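# Place the correctly sized cover over the yellow-plate module

## Task

Of the three covers resting in holders, find the one roughly 20 mm wider than the module on the yellow base plate, and set it down on that plate so it sits over the module. The other two covers must stay in their holders; removing either one counts as failure. Do not dent any cover: the walls are thin and flex even under a gentle grip, and anything beyond a barely visible dent fails. The cover must stay in place by itself at the end, not because the robot is still holding it. Nothing may be knocked or placed off the table.

## Robot and tools

Robot: two FANUC CRX-5iA six-joint arms, left_arm and right_arm, each with a Robotiq 2F-85 parallel gripper. Their bases in the scene frame: left_arm at (-0.044, +0.477, 0) m with quat_wxyz (+0.995, 0, 0, -0.099); right_arm at (-0.005, -0.392, 0) m with quat_wxyz (+0.997, 0, 0, +0.072).

Scene frame: origin on the table surface midway between the arms, +z up, +x away from the robot across the table, left_arm on the +y side. The arm names do not indicate image left or right.

execute_actions takes "actions", a list holding at most one item, plus an optional boolean "pictures" (images come by default).
- Empty list: no command, just the current state.
- Motion: {"rows": [[...]], "steps": n}, n from 1 to 15 (default 15), each step 1/30 s. Each row is used for one step; if rows run out, the final row repeats.
- Wait: {"steps": n} with n up to 300 and no rows; returns once n steps have elapsed since the previous result.
A refused call sends nothing to the robot.

Each row is one flat list of 18 numbers covering both arms, even when only one moves: left_arm first (waist, shoulder, elbow, forearm roll, wrist pitch, wrist roll, then gripper position, force_limit, speed), then the same nine for right_arm. The six joint values are absolute target angles in radians, in the same form as the Joint positions line, not offsets. Stated ranges: waist -3.491 to 3.491, shoulder -3.140 to 3.140, elbow -1.187 to 4.328, forearm roll -3.316 to 3.316, wrist pitch -3.140 to 3.140, wrist roll -3.927 to 3.927. A target more than 0.010 rad beyond a range end, and further out than the current angle, gets the call refused. True ends may sit 0.010 rad either side; targets past the true end are clipped there and a "joint sent to its limit" line may appear, possibly about an earlier move.

Gripper numbers are all in [-1, 1]. position is absolute: +1 fully open (85 mm), about -0.8 pads touching, -1 closes until blocked. force_limit sets pad force: on a 40 mm object closed slowly, about 20 N at -1, 128 N at 0, 235 N at +1; faster closing adds up to about 5 N (speed 0) or 12 N (speed +1). speed sets how quickly the gap changes: about 20, 85 and 150 mm/s at -1, 0, +1. New force or speed only applies once position changes by at least 0.01. To grip softer, open first and then close. To leave a gripper alone, repeat its last three numbers; a 0 is a real command. For the fragile covers, use low force_limit and slow speed.

Motion limits: joint targets move at most 2.62 rad/s (waist, shoulder), 3.14 (elbow), 3.93 (wrist joints), take 0.5 s to accelerate, and all joints of one arm are timed to arrive together. The sent target stays within 0.805 rad (waist, shoulder), 0.966 (elbow) or 1.21 (wrist joints) of the measured angle, and targets are pulled back if they would move the gripper over 70 mm from where it is. Between calls, including while a reply is being written, arms keep heading for the last row until motion stalls or a step is HELD.

Result lines: the state line gives each gripper's end_effector_position (m) and end_effector_quat_wxyz in the scene frame; this point lies between the closed pads, fingertips extend about 19 mm beyond it closed and 6 mm open, and the pads shift about 13 mm outward while closing, so keep clearance above surfaces. Reported positions can be off, especially at long reach. A flat block protrudes about 9 cm from the last joint axis toward the gripper's +x. Joint positions and Joint velocities list each arm in column order (rad, rad/s). object_status: 0 moving, 1 blocked while opening, 2 blocked while closing (a grip), 3 reached target or pads met. Any new position resets it to 0 briefly. Fingers re-close automatically if an object yields or slips, except after a grip at force_limit -1, where 2 persists even if the object is gone. position_measured is in counts: 3 open, about 78 = 60 mm, 130 = 40 mm, 180 = 20 mm, 230 pads together. HELD marks steps where your row was not fully sent; "joint command not followed" means the clearance check altered joint targets.

Hazards: contact torque at a joint's load limit (144 N m for waist, shoulder, elbow; 36 for the three wrist joints, held weight included) or an external force of 150 N stops that arm for 10 s and drops the rest of the call. Do not let the arms collide or push each other. MOTOR HOT warns of heating from holding loads; reaching the limit brakes the arm (OVER-TEMPERATURE FAULT). Avoid drops, slips, slamming, hard pushes, and anything leaving the table. Loose objects may occasionally get a brief nudge.

Cameras: cam_high and cam_low (fixed, 504x504) and cam_left_wrist and cam_right_wrist (fisheye, 616x616), with calibration given as intrinsics K, distortion and T_world_to_cam. zoom_image takes "camera" (one of those names) and "region" [x0, y0, x1, y1] in that camera's pixels from the top-left, at most 504 by 504, and magnifies the latest image.

read_manual(section="licences") only returns licence text. finished_scene(scene) ends the current scene, given its number, irreversibly and reports success; the cover must be resting on its own first.

Each tool is called after "Emit:" by a JSON object that holds its "method" and its "body", one argument or row to a line.

## Session

Emit:
{"method": "execute_actions", "body": {
  "actions": []
}}

Scene clock: 0.00 s of 7600.00 s.
left_arm: end_effector_position=(+0.3291, -0.2523, +0.2773) position_measured=3 object_status=3 end_effector_quat_wxyz=(+0.240, +0.960, +0.103, +0.103) | right_arm: end_effector_position=(+0.2218, -0.6798, +0.1588) position_measured=3 object_status=3 end_effector_quat_wxyz=(+0.243, +0.160, +0.950, -0.112)
Joint positions: left_arm=[-0.71   0.55   0.575  0.085 -1.074 -2.04 ] | right_arm=[-0.629 -0.673 -0.86   0.079 -0.847  0.115]
Joint velocities: left_arm=[ 0.    -0.     0.    -0.001  0.     0.   ] | right_arm=[-0.    -0.     0.    -0.    -0.     0.001]

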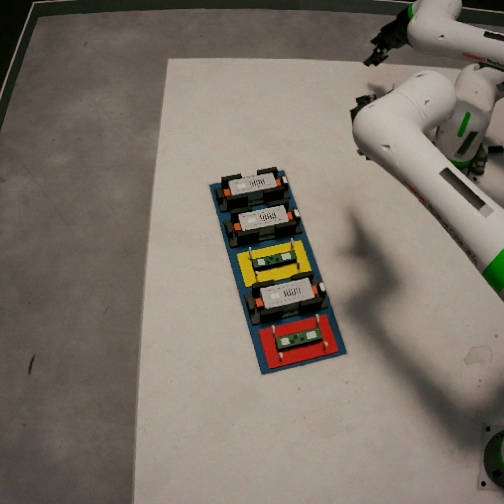

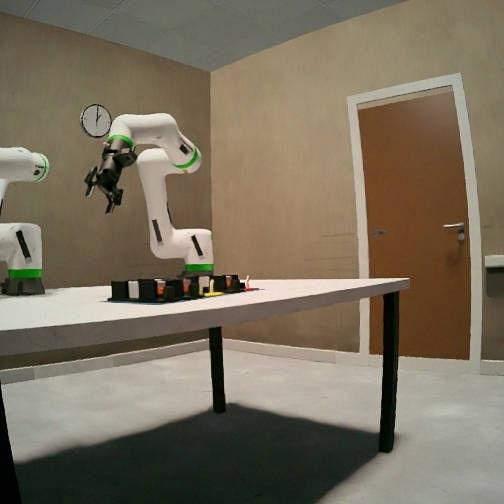

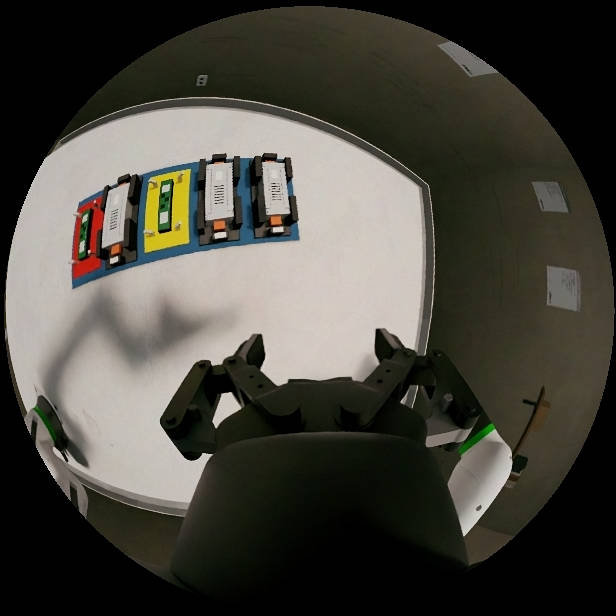

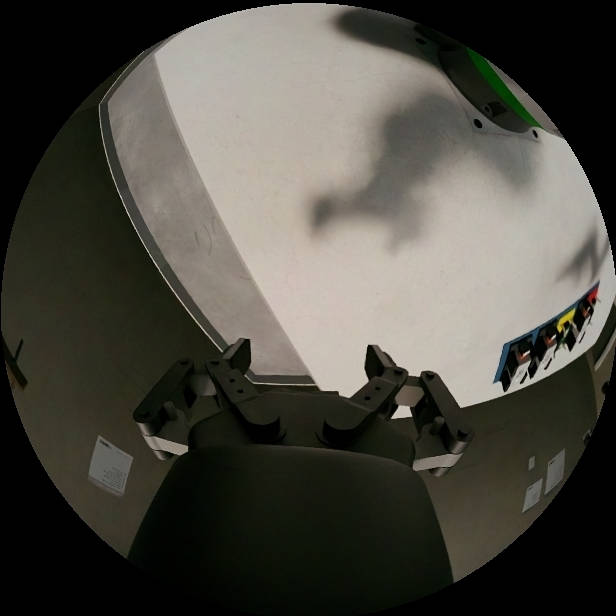

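Emit:
{"method": "zoom_image", "body": {
  "camera": "cam_high",
  "region": [190, 160, 370, 380]
}}

Emit:
{"method": "zoom_image", "body": {
  "camera": "cam_left_wrist",
  "region": [60, 130, 320, 300]
}}

Emit:
{"method": "zoom_image", "body": {
  "camera": "cam_low",
  "region": [90, 250, 290, 320]
}}

Region (190, 160, 370, 380) of cam_high's 504x504 image, scaled by 2.291, with more detail than that image has; it fills the left 412 columns of this view, and the rest is white.

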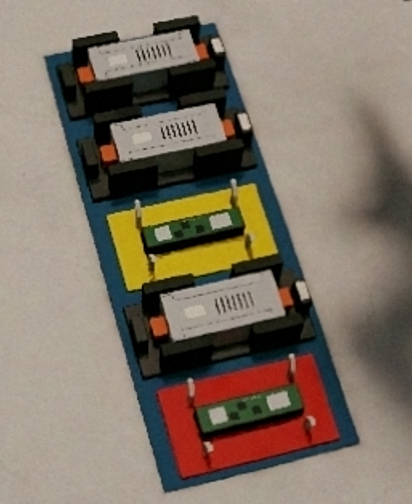

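Region (60, 130, 320, 300) of cam_left_wrist's 616x616 image, scaled by 1.938, with more detail than that image has; it fills the top 330 rows of this view, and the rest is white.

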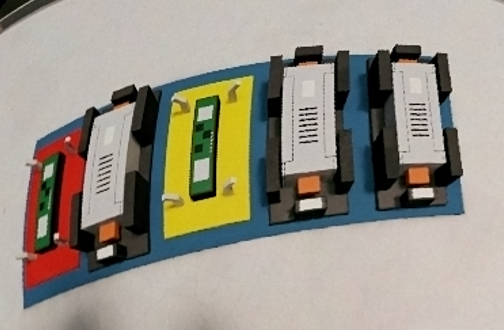

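Region (90, 250, 290, 320) of cam_low's 504x504 image, scaled by 2.520, with more detail than that image has; it fills the top 176 rows of this view, and the rest is white.

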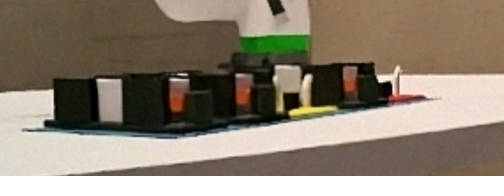

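Emit:
{"method": "zoom_image", "body": {
  "camera": "cam_high",
  "region": [200, 160, 320, 290]
}}

Emit:
{"method": "zoom_image", "body": {
  "camera": "cam_high",
  "region": [230, 235, 350, 375]
}}

Region (200, 160, 320, 290) of cam_high's 504x504 image, scaled by 3.877, with more detail than that image has; it fills the left 465 columns of this view, and the rest is white.

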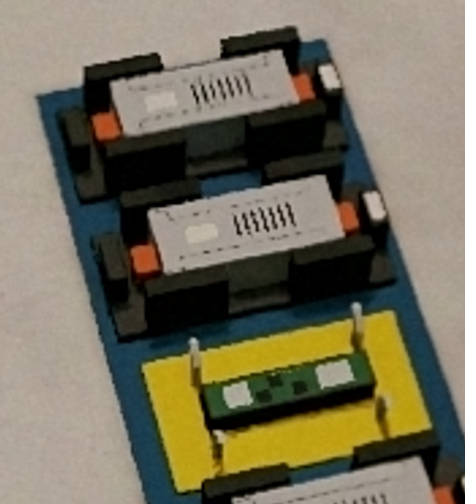

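Region (230, 235, 350, 375) of cam_high's 504x504 image, scaled by 3.600, with more detail than that image has; it fills the left 432 columns of this view, and the rest is white.

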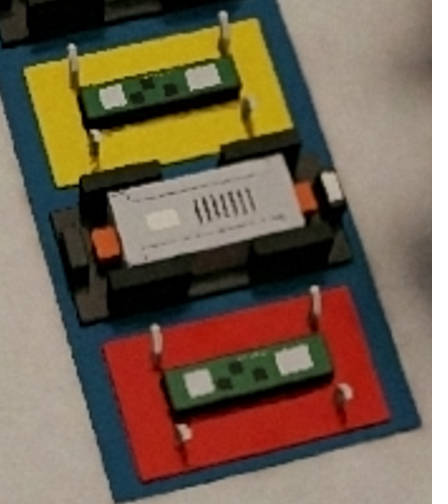

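Emit:
{"method": "execute_actions", "body": {
  "actions": [
    {"rows":[[-0.32,0.861,1.026,0,-1.736,-2.38,1,-1,-1,-0.629,-0.673,-0.86,0.079,-0.847,0.115,1,-1,-1]],"steps":15}
  ],
  "pictures": false
}}

Emit:
{"method": "execute_actions", "body": {
  "actions": [
    {"steps":25}
  ]
}}

Scene clock: 8.43 s of 7600.00 s.
left_arm: end_effector_position=(+0.4704, -0.1103, +0.2231) position_measured=3 object_status=3 end_effector_quat_wxyz=(+0.083, +0.989, +0.111, +0.060) | right_arm: end_effector_position=(+0.2216, -0.6799, +0.1587) position_measured=3 object_status=3 end_effector_quat_wxyz=(+0.243, +0.160, +0.950, -0.112)
Joint positions: left_arm=[-0.471  0.74   0.851  0.033 -1.479 -2.248] | right_arm=[-0.629 -0.673 -0.86   0.079 -0.847  0.115]
Joint velocities: left_arm=[ 0.569  0.452  0.655 -0.123 -0.956 -0.491] | right_arm=[-0.    -0.    -0.001 -0.    -0.    -0.001]
Steps of this call (steps 1 to 90: nothing new was sent; then 4.93 s passed at rest; steps 91 to 105: all 15 steps of this action). Readings (joint positions | what the end effector reports):
91: left_arm=[-0.710 0.550 0.576 0.085 -1.074 -2.040] | right_arm=[-0.629 -0.673 -0.860 0.079 -0.847 0.115] | left_arm position_measured=3 object_status=3 | right_arm position_measured=3 object_status=3
92: left_arm=[-0.706 0.554 0.581 0.084 -1.082 -2.044] | right_arm=[-0.629 -0.673 -0.860 0.079 -0.847 0.115] | left_arm position_measured=3 object_status=3 | right_arm position_measured=3 object_status=3
94: left_arm=[-0.683 0.572 0.608 0.079 -1.122 -2.064] | right_arm=[-0.629 -0.673 -0.860 0.079 -0.847 0.115] | left_arm position_measured=3 object_status=3 | right_arm position_measured=3 object_status=3
98: left_arm=[-0.605 0.634 0.697 0.062 -1.252 -2.132] | right_arm=[-0.629 -0.673 -0.860 0.079 -0.847 0.115] | left_arm position_measured=3 object_status=3 | right_arm position_measured=3 object_status=3
105: the state above

Scene clock: 9.27 s of 7600.00 s.
left_arm: end_effector_position=(+0.5294, -0.0002, +0.1997) position_measured=3 object_status=3 end_effector_quat_wxyz=(-0.000, +0.993, +0.121, -0.000) | right_arm: end_effector_position=(+0.2216, -0.6799, +0.1588) position_measured=3 object_status=3 end_effector_quat_wxyz=(+0.243, +0.160, +0.950, -0.112)
Joint positions: left_arm=[-0.32   0.861  1.026 -0.    -1.736 -2.38 ] | right_arm=[-0.629 -0.673 -0.86   0.079 -0.847  0.115]
Joint velocities: left_arm=[ 0.     0.001 -0.    -0.     0.001 -0.   ] | right_arm=[-0.     0.     0.    -0.001 -0.    -0.   ]
Steps of this call (steps 1 to 25: the robot went on to your last target). Readings (joint positions | what the end effector reports):
1: left_arm=[-0.452 0.756 0.873 0.029 -1.512 -2.265] | right_arm=[-0.629 -0.673 -0.860 0.079 -0.847 0.115] | left_arm position_measured=3 object_status=3 | right_arm position_measured=3 object_status=3
2: left_arm=[-0.433 0.771 0.896 0.025 -1.544 -2.282] | right_arm=[-0.629 -0.673 -0.860 0.079 -0.847 0.115] | left_arm position_measured=3 object_status=3 | right_arm position_measured=3 object_status=3
4: left_arm=[-0.394 0.802 0.940 0.016 -1.610 -2.315] | right_arm=[-0.629 -0.673 -0.860 0.079 -0.847 0.115] | left_arm position_measured=3 object_status=3 | right_arm position_measured=3 object_status=3
8: left_arm=[-0.329 0.853 1.014 0.002 -1.719 -2.371] | right_arm=[-0.629 -0.673 -0.860 0.079 -0.847 0.115] | left_arm position_measured=3 object_status=3 | right_arm position_measured=3 object_status=3
25: the state above
camera_calibration (this result's frames):
cam_left_wrist: T_world_to_cam=[[0.203363, -0.978833, -0.023024, -0.0991666], [-0.930095, -0.200477, 0.307787, 0.461814], [-0.305887, -0.041178, -0.951177, 0.503419], [0, 0, 0, 1]] pos_world=[0.603687, 0.0162453, 0.334417]
cam_right_wrist: T_world_to_cam=[[0.333099, 0.922891, -0.193175, 0.584745], [0.723472, -0.118776, 0.680059, -0.316267], [0.604676, -0.366284, -0.707251, -0.123676], [0, 0, 0, 1]] pos_world=[0.108817, -0.622522, 0.240569]

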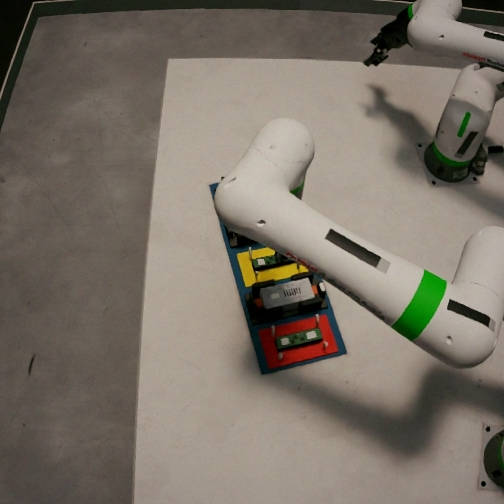

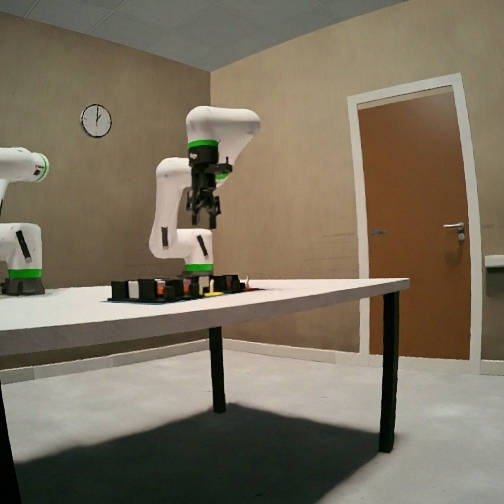

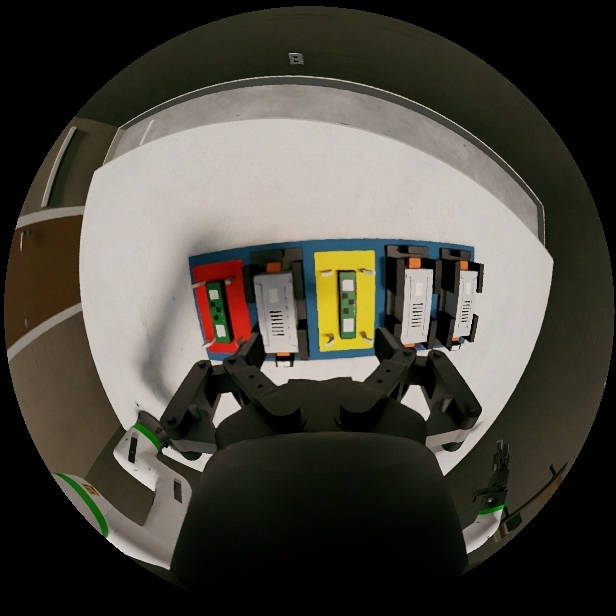

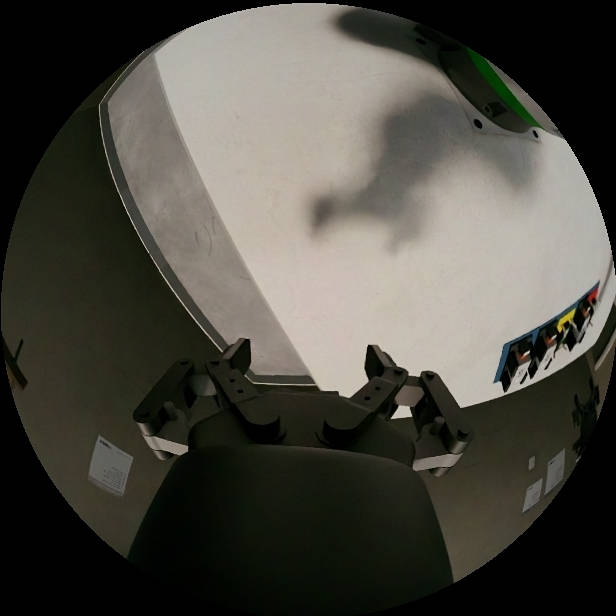

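Emit:
{"method": "zoom_image", "body": {
  "camera": "cam_left_wrist",
  "region": [240, 230, 500, 380]
}}

Region (240, 230, 500, 380) of cam_left_wrist's 616x616 image, scaled by 1.938, with more detail than that image has; it fills the top 291 rows of this view, and the rest is white.

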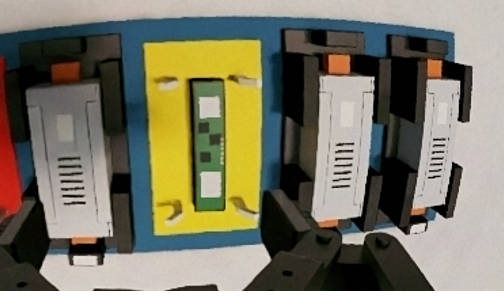

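Emit:
{"method": "execute_actions", "body": {
  "actions": [
    {"rows":[[-0.48,0.861,1.026,0,-1.736,-2.22,1,-1,-1,-0.629,-0.673,-0.86,0.079,-0.847,0.115,1,-1,-1]],"steps":15}
  ],
  "pictures": false
}}

Emit:
{"method": "execute_actions", "body": {
  "actions": [
    {"steps":8}
  ]
}}

Emit:
{"method": "zoom_image", "body": {
  "camera": "cam_left_wrist",
  "region": [180, 180, 480, 380]
}}

Scene clock: 12.40 s of 7600.00 s.
left_arm: end_effector_position=(+0.4460, -0.0854, +0.1996) position_measured=3 object_status=3 end_effector_quat_wxyz=(-0.000, +0.993, +0.121, -0.000) | right_arm: end_effector_position=(+0.2216, -0.6799, +0.1588) position_measured=3 object_status=3 end_effector_quat_wxyz=(+0.243, +0.160, +0.950, -0.112)
Joint positions: left_arm=[-0.48   0.861  1.026 -0.    -1.736 -2.22 ] | right_arm=[-0.629 -0.673 -0.86   0.079 -0.847  0.115]
Joint velocities: left_arm=[ 0.    -0.     0.    -0.     0.001  0.002] | right_arm=[ 0.    -0.    -0.     0.001 -0.     0.001]
Steps of this call (steps 1 to 15: the robot went on to your last target; steps 16 to 79: nothing new was sent; steps 80 to 94: all 15 steps of this action). Readings (joint positions | what the end effector reports):
80: left_arm=[-0.320 0.861 1.026 -0.000 -1.736 -2.380] | right_arm=[-0.629 -0.673 -0.860 0.079 -0.847 0.115] | left_arm position_measured=3 object_status=3 | right_arm position_measured=3 object_status=3
81: left_arm=[-0.324 0.861 1.026 -0.000 -1.736 -2.375] | right_arm=[-0.629 -0.673 -0.860 0.079 -0.847 0.115] | left_arm position_measured=3 object_status=3 | right_arm position_measured=3 object_status=3
83: left_arm=[-0.351 0.861 1.026 -0.000 -1.736 -2.348] | right_arm=[-0.629 -0.673 -0.860 0.079 -0.847 0.115] | left_arm position_measured=3 object_status=3 | right_arm position_measured=3 object_status=3
87: left_arm=[-0.439 0.861 1.026 -0.000 -1.736 -2.262] | right_arm=[-0.629 -0.673 -0.860 0.079 -0.847 0.115] | left_arm position_measured=3 object_status=3 | right_arm position_measured=3 object_status=3
94: the state above

Scene clock: 12.67 s of 7600.00 s.
left_arm: end_effector_position=(+0.4460, -0.0854, +0.1996) position_measured=3 object_status=3 end_effector_quat_wxyz=(-0.000, +0.993, +0.121, -0.000) | right_arm: end_effector_position=(+0.2216, -0.6799, +0.1588) position_measured=3 object_status=3 end_effector_quat_wxyz=(+0.243, +0.160, +0.950, -0.112)
Joint positions: left_arm=[-0.48   0.861  1.026 -0.    -1.736 -2.22 ] | right_arm=[-0.629 -0.673 -0.86   0.079 -0.847  0.115]
Joint velocities: left_arm=[-0.001 -0.    -0.     0.    -0.001 -0.   ] | right_arm=[-0.     0.     0.    -0.    -0.    -0.002]
Steps of this call (steps 1 to 8: the robot went on to your last target). Readings (joint positions | what the end effector reports):
1: left_arm=[-0.480 0.861 1.026 -0.000 -1.736 -2.220] | right_arm=[-0.629 -0.673 -0.860 0.079 -0.847 0.115] | left_arm position_measured=3 object_status=3 | right_arm position_measured=3 object_status=3
2: left_arm=[-0.480 0.861 1.026 -0.000 -1.736 -2.220] | right_arm=[-0.629 -0.673 -0.860 0.079 -0.847 0.115] | left_arm position_measured=3 object_status=3 | right_arm position_measured=3 object_status=3
4: left_arm=[-0.480 0.861 1.026 -0.000 -1.736 -2.220] | right_arm=[-0.629 -0.673 -0.860 0.079 -0.847 0.115] | left_arm position_measured=3 object_status=3 | right_arm position_measured=3 object_status=3
8: the state above
camera_calibration (this result's frames):
cam_left_wrist: T_world_to_cam=[[0.203474, -0.978808, -0.0231129, -0.165689], [-0.930056, -0.200608, 0.307818, 0.367181], [-0.305931, -0.0411367, -0.951164, 0.47438], [0, 0, 0, 1]] pos_world=[0.52034, -0.0690034, 0.334359]
cam_right_wrist: T_world_to_cam=[[0.333099, 0.922891, -0.193175, 0.584745], [0.723472, -0.118776, 0.680059, -0.316268], [0.604676, -0.366284, -0.707251, -0.123676], [0, 0, 0, 1]] pos_world=[0.108817, -0.622522, 0.240569]

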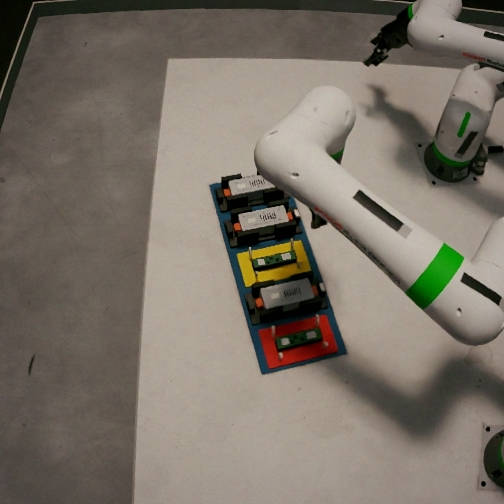

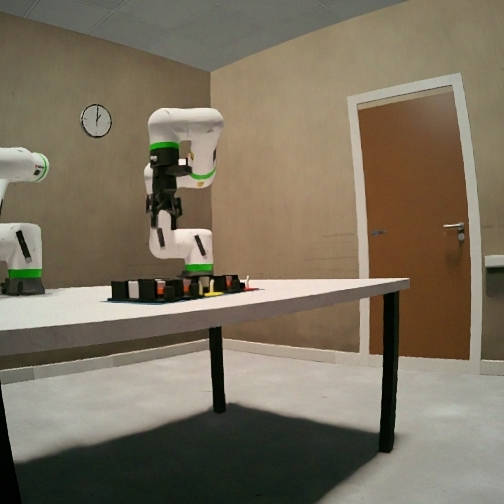

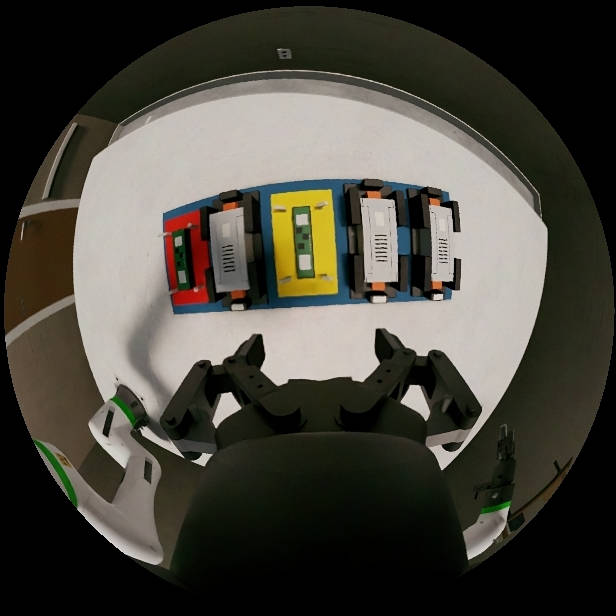

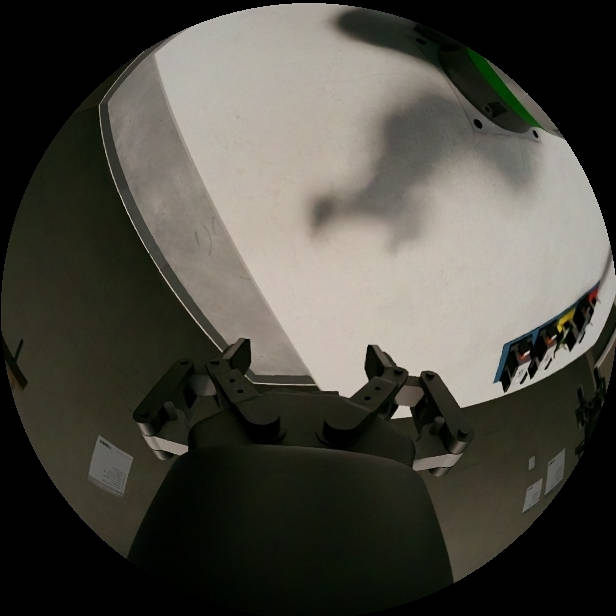

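Region (180, 180, 480, 380) of cam_left_wrist's 616x616 image, scaled by 1.680, with more detail than that image has.

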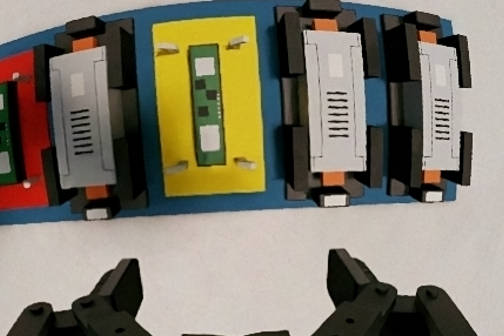

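Emit:
{"method": "execute_actions", "body": {
  "actions": [
    {"rows":[[0.4,0.5,0.7,0,-1.6,-2.22,1,-1,-1,0.39,0.45,0.261,0,-1.382,-0.295,1,-1,-1]],"steps":15}
  ],
  "pictures": false
}}

Emit:
{"method": "execute_actions", "body": {
  "actions": [
    {"steps":35}
  ]
}}

Scene clock: 15.33 s of 7600.00 s.
left_arm: end_effector_position=(+0.5651, +0.0737, +0.2386) position_measured=3 object_status=3 end_effector_quat_wxyz=(+0.017, +0.967, +0.255, +0.021) | right_arm: end_effector_position=(+0.3735, -0.6060, +0.2193) position_measured=3 object_status=3 end_effector_quat_wxyz=(+0.199, +0.088, +0.975, -0.040)
Joint positions: left_arm=[-0.207  0.747  0.923  0.    -1.693 -2.22 ] | right_arm=[-0.319 -0.361 -0.5    0.053 -1.027 -0.022]
Joint velocities: left_arm=[ 0.65  -0.264 -0.238  0.001  0.099  0.   ] | right_arm=[ 0.73   0.782  0.78  -0.053 -0.363 -0.28 ]
Steps of this call (steps 1 to 15: the robot went on to your last target; steps 16 to 65: nothing new was sent; steps 66 to 80: all 15 steps of this action). Readings (joint positions | what the end effector reports):
66: left_arm=[-0.480 0.861 1.026 0.000 -1.736 -2.220] | right_arm=[-0.629 -0.673 -0.860 0.079 -0.847 0.115] | left_arm position_measured=3 object_status=3 | right_arm position_measured=3 object_status=3
67: left_arm=[-0.476 0.859 1.024 0.000 -1.735 -2.220] | right_arm=[-0.624 -0.668 -0.854 0.079 -0.851 0.113] | left_arm position_measured=3 object_status=3 | right_arm position_measured=3 object_status=3
69: left_arm=[-0.449 0.847 1.013 0.000 -1.731 -2.220] | right_arm=[-0.598 -0.642 -0.822 0.076 -0.868 0.099] | left_arm position_measured=3 object_status=3 | right_arm position_measured=3 object_status=3
73: left_arm=[-0.360 0.809 0.979 0.000 -1.716 -2.220] | right_arm=[-0.496 -0.540 -0.700 0.067 -0.932 0.050] | left_arm position_measured=3 object_status=3 | right_arm position_measured=3 object_status=3
80: the state above

Scene clock: 16.50 s of 7600.00 s.
left_arm: end_effector_position=(+0.6410, +0.4841, +0.3117) position_measured=3 object_status=3 end_effector_quat_wxyz=(+0.030, +0.844, +0.530, +0.080) | right_arm: end_effector_position=(+0.5785, -0.1991, +0.1501) position_measured=3 object_status=3 end_effector_quat_wxyz=(-0.000, -0.119, +0.993, -0.000)
Joint positions: left_arm=[ 0.4   0.5   0.7   0.   -1.6  -2.22] | right_arm=[ 0.39   0.45   0.261 -0.    -1.382 -0.295]
Joint velocities: left_arm=[-0.001 -0.    -0.     0.001 -0.     0.   ] | right_arm=[-0.     0.     0.013  0.    -0.007 -0.004]
Steps of this call (steps 1 to 35: the robot went on to your last target). Readings (joint positions | what the end effector reports):
1: left_arm=[-0.185 0.738 0.915 0.000 -1.690 -2.220] | right_arm=[-0.294 -0.334 -0.473 0.051 -1.039 -0.032] | left_arm position_measured=3 object_status=3 | right_arm position_measured=3 object_status=3
2: left_arm=[-0.163 0.729 0.907 0.000 -1.686 -2.220] | right_arm=[-0.270 -0.307 -0.448 0.049 -1.051 -0.041] | left_arm position_measured=3 object_status=3 | right_arm position_measured=3 object_status=3
4: left_arm=[-0.119 0.711 0.891 0.000 -1.680 -2.220] | right_arm=[-0.223 -0.253 -0.397 0.046 -1.075 -0.059] | left_arm position_measured=3 object_status=3 | right_arm position_measured=3 object_status=3
8: left_arm=[-0.030 0.675 0.858 0.000 -1.666 -2.220] | right_arm=[-0.130 -0.146 -0.297 0.039 -1.121 -0.095] | left_arm position_measured=3 object_status=3 | right_arm position_measured=3 object_status=3
35: the state above
camera_calibration (this result's frames):
cam_left_wrist: T_world_to_cam=[[0.876723, -0.468526, 0.108811, -0.364998], [-0.480993, -0.853234, 0.201588, 0.689482], [-0.00160834, -0.229074, -0.973408, 0.566974], [0, 0, 0, 1]] pos_world=[0.65255, 0.547157, 0.452621]
cam_right_wrist: T_world_to_cam=[[-0.284609, 0.957868, -0.0385433, 0.361532], [0.927789, 0.285345, 0.240387, -0.483279], [0.241257, 0.0326565, -0.969912, 0.159609], [0, 0, 0, 1]] pos_world=[0.512769, -0.213611, 0.284915]

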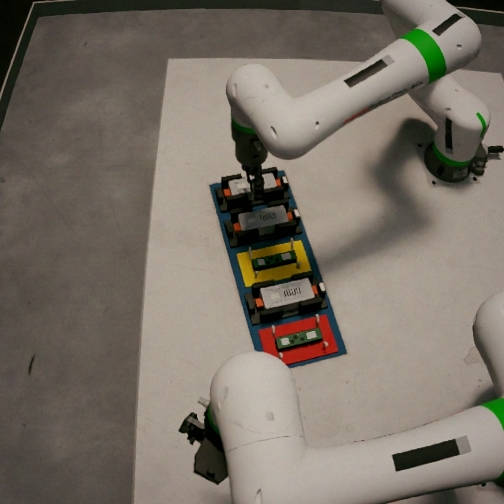

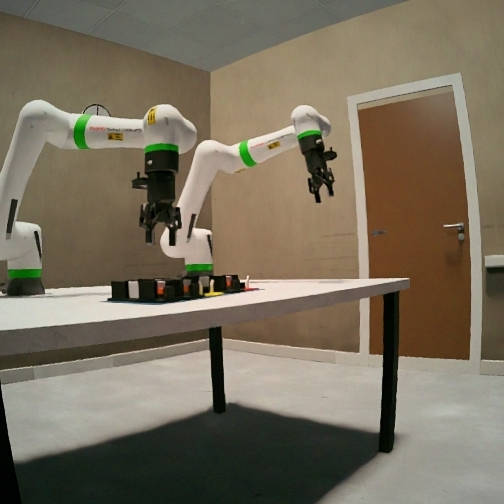

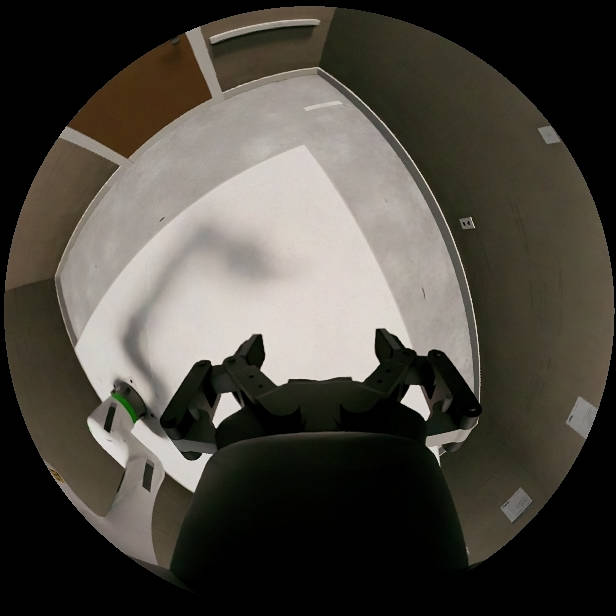

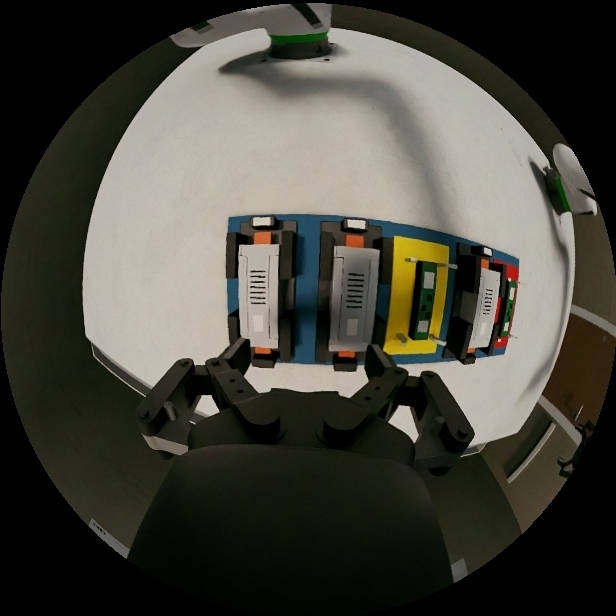

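Emit:
{"method": "zoom_image", "body": {
  "camera": "cam_high",
  "region": [200, 110, 320, 250]
}}

Emit:
{"method": "zoom_image", "body": {
  "camera": "cam_right_wrist",
  "region": [200, 190, 460, 400]
}}

Region (200, 110, 320, 250) of cam_high's 504x504 image, scaled by 3.600, with more detail than that image has; it fills the left 432 columns of this view, and the rest is white.

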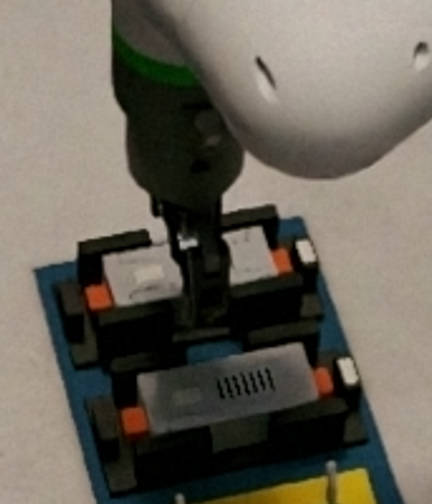

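Region (200, 190, 460, 400) of cam_right_wrist's 616x616 image, scaled by 1.938, with more detail than that image has; it fills the top 407 rows of this view, and the rest is white.

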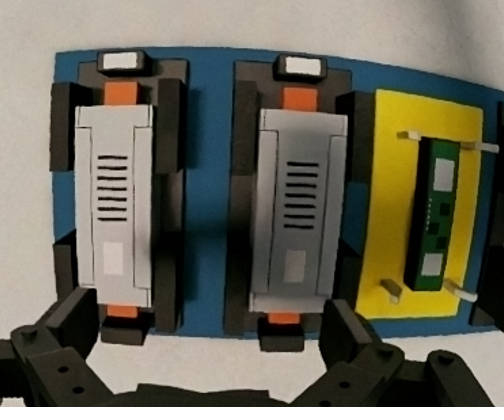

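Emit:
{"method": "execute_actions", "body": {
  "actions": [
    {"rows":[[0.4,0.5,0.7,0,-1.6,-2.22,1,-1,-1,0.301,0.443,0.155,0,-1.283,-0.206,1,-1,-1]],"steps":15}
  ]
}}

Scene clock: 20.80 s of 7600.00 s.
left_arm: end_effector_position=(+0.6410, +0.4843, +0.3118) position_measured=3 object_status=3 end_effector_quat_wxyz=(+0.030, +0.844, +0.530, +0.080) | right_arm: end_effector_position=(+0.5821, -0.2570, +0.1101) position_measured=3 object_status=3 end_effector_quat_wxyz=(-0.000, -0.119, +0.993, -0.000)
Joint positions: left_arm=[ 0.4   0.5   0.7   0.   -1.6  -2.22] | right_arm=[ 0.301  0.443  0.155 -0.    -1.283 -0.206]
Joint velocities: left_arm=[ 0.001  0.     0.    -0.001 -0.001  0.   ] | right_arm=[-0.    -0.    -0.    -0.001 -0.     0.001]
Steps of this call (steps 1 to 30: the robot went on to your last target; steps 31 to 90: nothing new was sent; then 0.80 s passed at rest; steps 91 to 105: all 15 steps of this action). Readings (joint positions | what the end effector reports):
91: left_arm=[0.400 0.500 0.700 0.000 -1.600 -2.220] | right_arm=[0.390 0.450 0.261 -0.000 -1.382 -0.295] | left_arm position_measured=3 object_status=3 | right_arm position_measured=3 object_status=3
92: left_arm=[0.400 0.500 0.700 0.000 -1.600 -2.220] | right_arm=[0.386 0.450 0.255 -0.000 -1.376 -0.291] | left_arm position_measured=3 object_status=3 | right_arm position_measured=3 object_status=3
94: left_arm=[0.400 0.500 0.700 0.000 -1.600 -2.220] | right_arm=[0.359 0.448 0.223 -0.000 -1.346 -0.264] | left_arm position_measured=3 object_status=3 | right_arm position_measured=3 object_status=3
98: left_arm=[0.400 0.500 0.700 0.000 -1.600 -2.220] | right_arm=[0.302 0.444 0.157 -0.000 -1.285 -0.208] | left_arm position_measured=3 object_status=3 | right_arm position_measured=3 object_status=3
105: the state above
camera_calibration (this result's frames):
cam_left_wrist: T_world_to_cam=[[0.876826, -0.468329, 0.108833, -0.365092], [-0.480806, -0.853344, 0.201569, 0.689546], [-0.00152869, -0.229069, -0.973409, 0.566975], [0, 0, 0, 1]] pos_world=[0.652527, 0.547313, 0.452641]
cam_right_wrist: T_world_to_cam=[[-0.284589, 0.957877, -0.0384813, 0.416444], [0.927755, 0.285304, 0.240568, -0.460466], [0.241413, 0.0327617, -0.969869, 0.121761], [0, 0, 0, 1]] pos_world=[0.51632, -0.271518, 0.24489]

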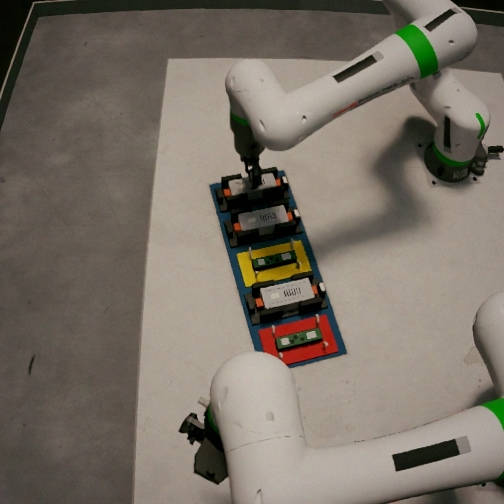

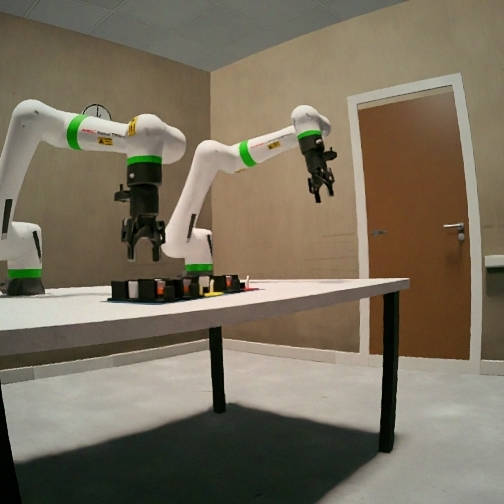

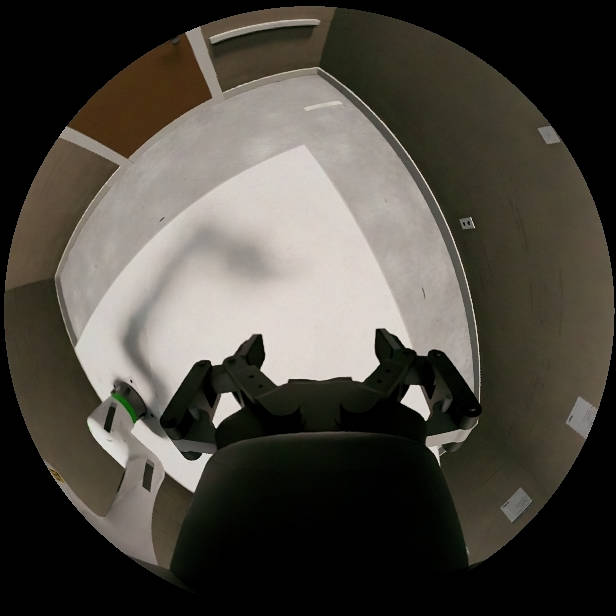

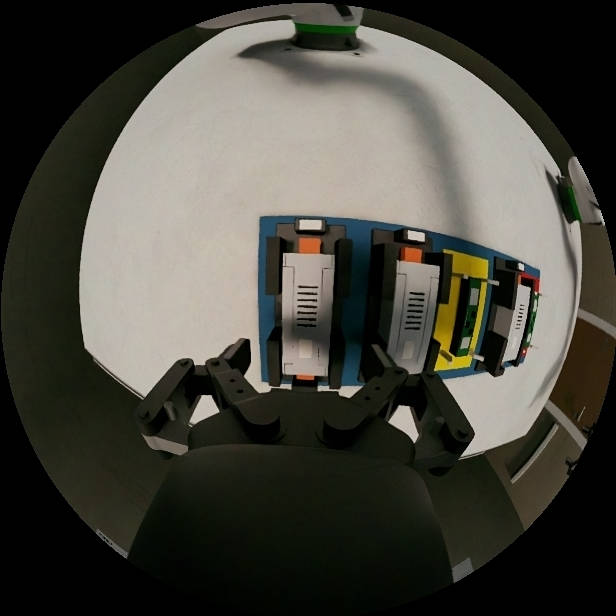

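Emit:
{"method": "zoom_image", "body": {
  "camera": "cam_high",
  "region": [200, 130, 310, 250]
}}

Emit:
{"method": "zoom_image", "body": {
  "camera": "cam_right_wrist",
  "region": [220, 210, 400, 400]
}}

Region (200, 130, 310, 250) of cam_high's 504x504 image, scaled by 4.200, with more detail than that image has; it fills the left 462 columns of this view, and the rest is white.

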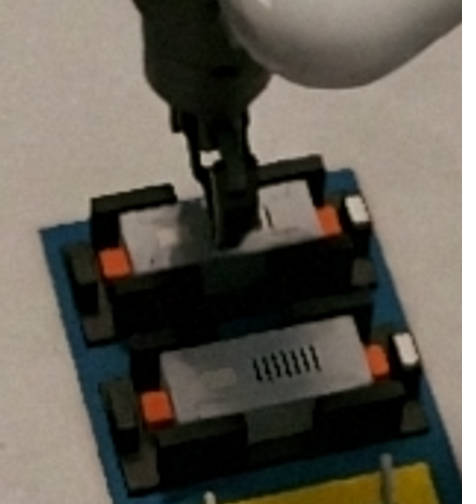

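Region (220, 210, 400, 400) of cam_right_wrist's 616x616 image, scaled by 2.653, with more detail than that image has; it fills the left 477 columns of this view, and the rest is white.

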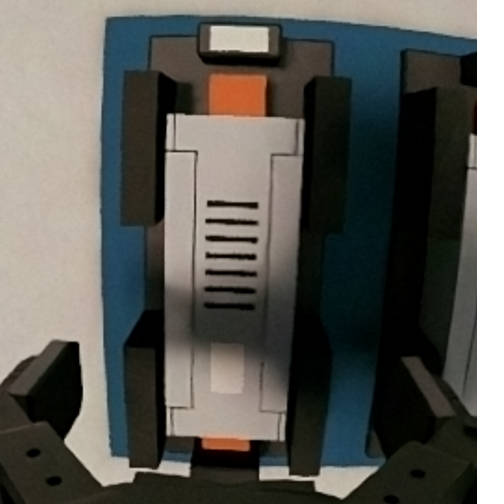

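Emit:
{"method": "execute_actions", "body": {
  "actions": [
    {"rows":[[0.4,0.5,0.7,0,-1.6,-2.22,1,-1,-1,0.301,0.476,0.103,0,-1.198,-0.206,0.6,-1,0]],"steps":15}
  ]
}}

Emit:
{"method": "zoom_image", "body": {
  "camera": "cam_low",
  "region": [90, 220, 210, 320]
}}

Emit:
{"method": "zoom_image", "body": {
  "camera": "cam_high",
  "region": [200, 130, 310, 250]
}}

Scene clock: 23.90 s of 7600.00 s.
left_arm: end_effector_position=(+0.6410, +0.4843, +0.3118) position_measured=3 object_status=3 end_effector_quat_wxyz=(+0.030, +0.844, +0.530, +0.080) | right_arm: end_effector_position=(+0.5823, -0.2568, +0.0695) position_measured=53 object_status=0 end_effector_quat_wxyz=(-0.000, -0.119, +0.993, -0.000)
Joint positions: left_arm=[ 0.4   0.5   0.7   0.   -1.6  -2.22] | right_arm=[ 0.301  0.476  0.103  0.    -1.198 -0.206]
Joint velocities: left_arm=[ 0.    -0.     0.001 -0.     0.     0.   ] | right_arm=[ 0.001 -0.    -0.     0.     0.    -0.001]
Steps of this call (steps 1 to 15: the robot went on to your last target; steps 16 to 78: nothing new was sent; steps 79 to 93: all 15 steps of this action). Readings (joint positions | what the end effector reports):
79: left_arm=[0.400 0.500 0.700 0.000 -1.600 -2.220] | right_arm=[0.301 0.443 0.154 -0.000 -1.282 -0.206] | left_arm position_measured=3 object_status=3 | right_arm position_measured=3 object_status=0
80: left_arm=[0.400 0.500 0.700 0.000 -1.600 -2.220] | right_arm=[0.301 0.445 0.150 0.000 -1.275 -0.206] | left_arm position_measured=3 object_status=3 | right_arm position_measured=4 object_status=0
82: left_arm=[0.400 0.500 0.700 0.000 -1.600 -2.220] | right_arm=[0.301 0.460 0.127 0.000 -1.237 -0.206] | left_arm position_measured=3 object_status=3 | right_arm position_measured=15 object_status=0
86: left_arm=[0.400 0.500 0.700 0.000 -1.600 -2.220] | right_arm=[0.301 0.476 0.103 0.000 -1.198 -0.206] | left_arm position_measured=3 object_status=3 | right_arm position_measured=43 object_status=0
93: the state above
camera_calibration (this result's frames):
cam_left_wrist: T_world_to_cam=[[0.876826, -0.468328, 0.108833, -0.365092], [-0.480805, -0.853344, 0.201569, 0.689546], [-0.00152867, -0.229069, -0.973409, 0.566975], [0, 0, 0, 1]] pos_world=[0.652527, 0.547313, 0.452641]
cam_right_wrist: T_world_to_cam=[[-0.284686, 0.957846, -0.0385261, 0.414863], [0.927747, 0.285412, 0.240468, -0.450902], [0.241327, 0.0327154, -0.969892, 0.0823466], [0, 0, 0, 1]] pos_world=[0.516556, -0.271377, 0.204278]

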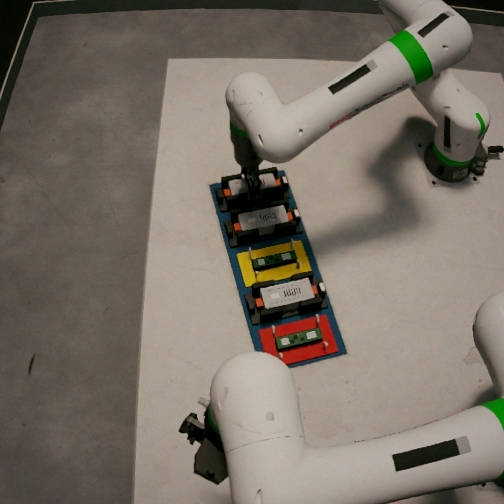

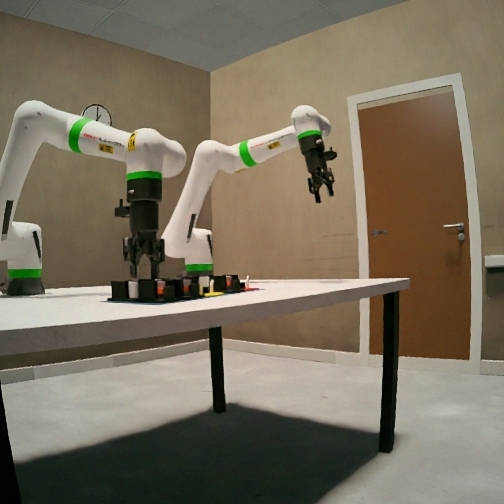

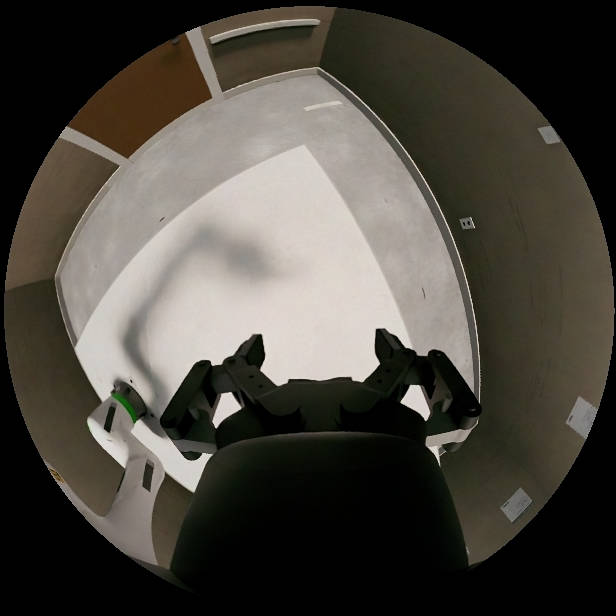

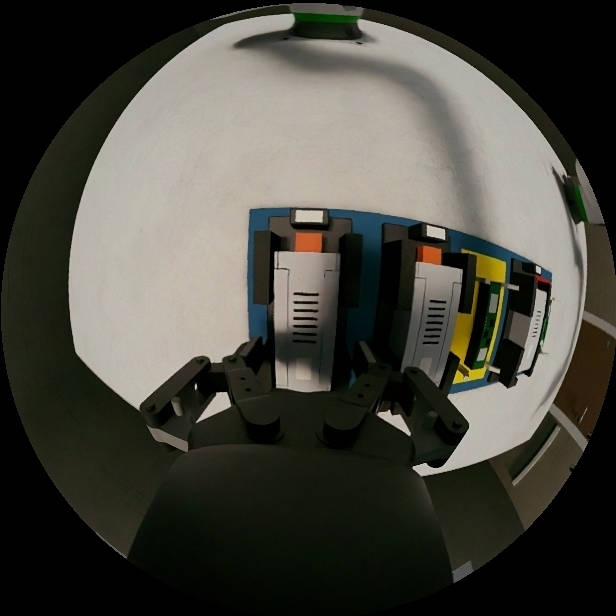

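Region (90, 220, 210, 320) of cam_low's 504x504 image, scaled by 4.200, with more detail than that image has.

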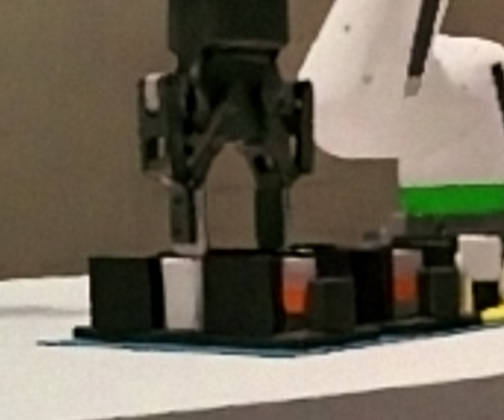

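Region (200, 130, 310, 250) of cam_high's 504x504 image, scaled by 4.200, with more detail than that image has; it fills the left 462 columns of this view, and the rest is white.

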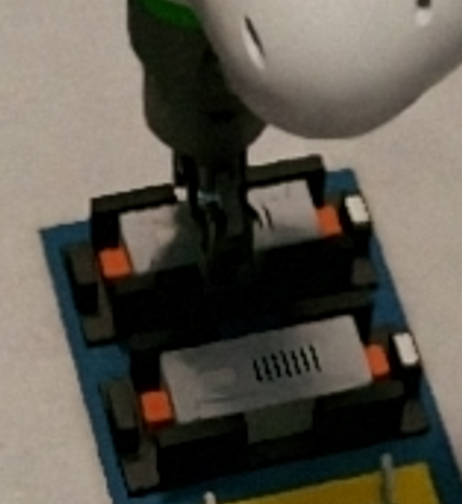

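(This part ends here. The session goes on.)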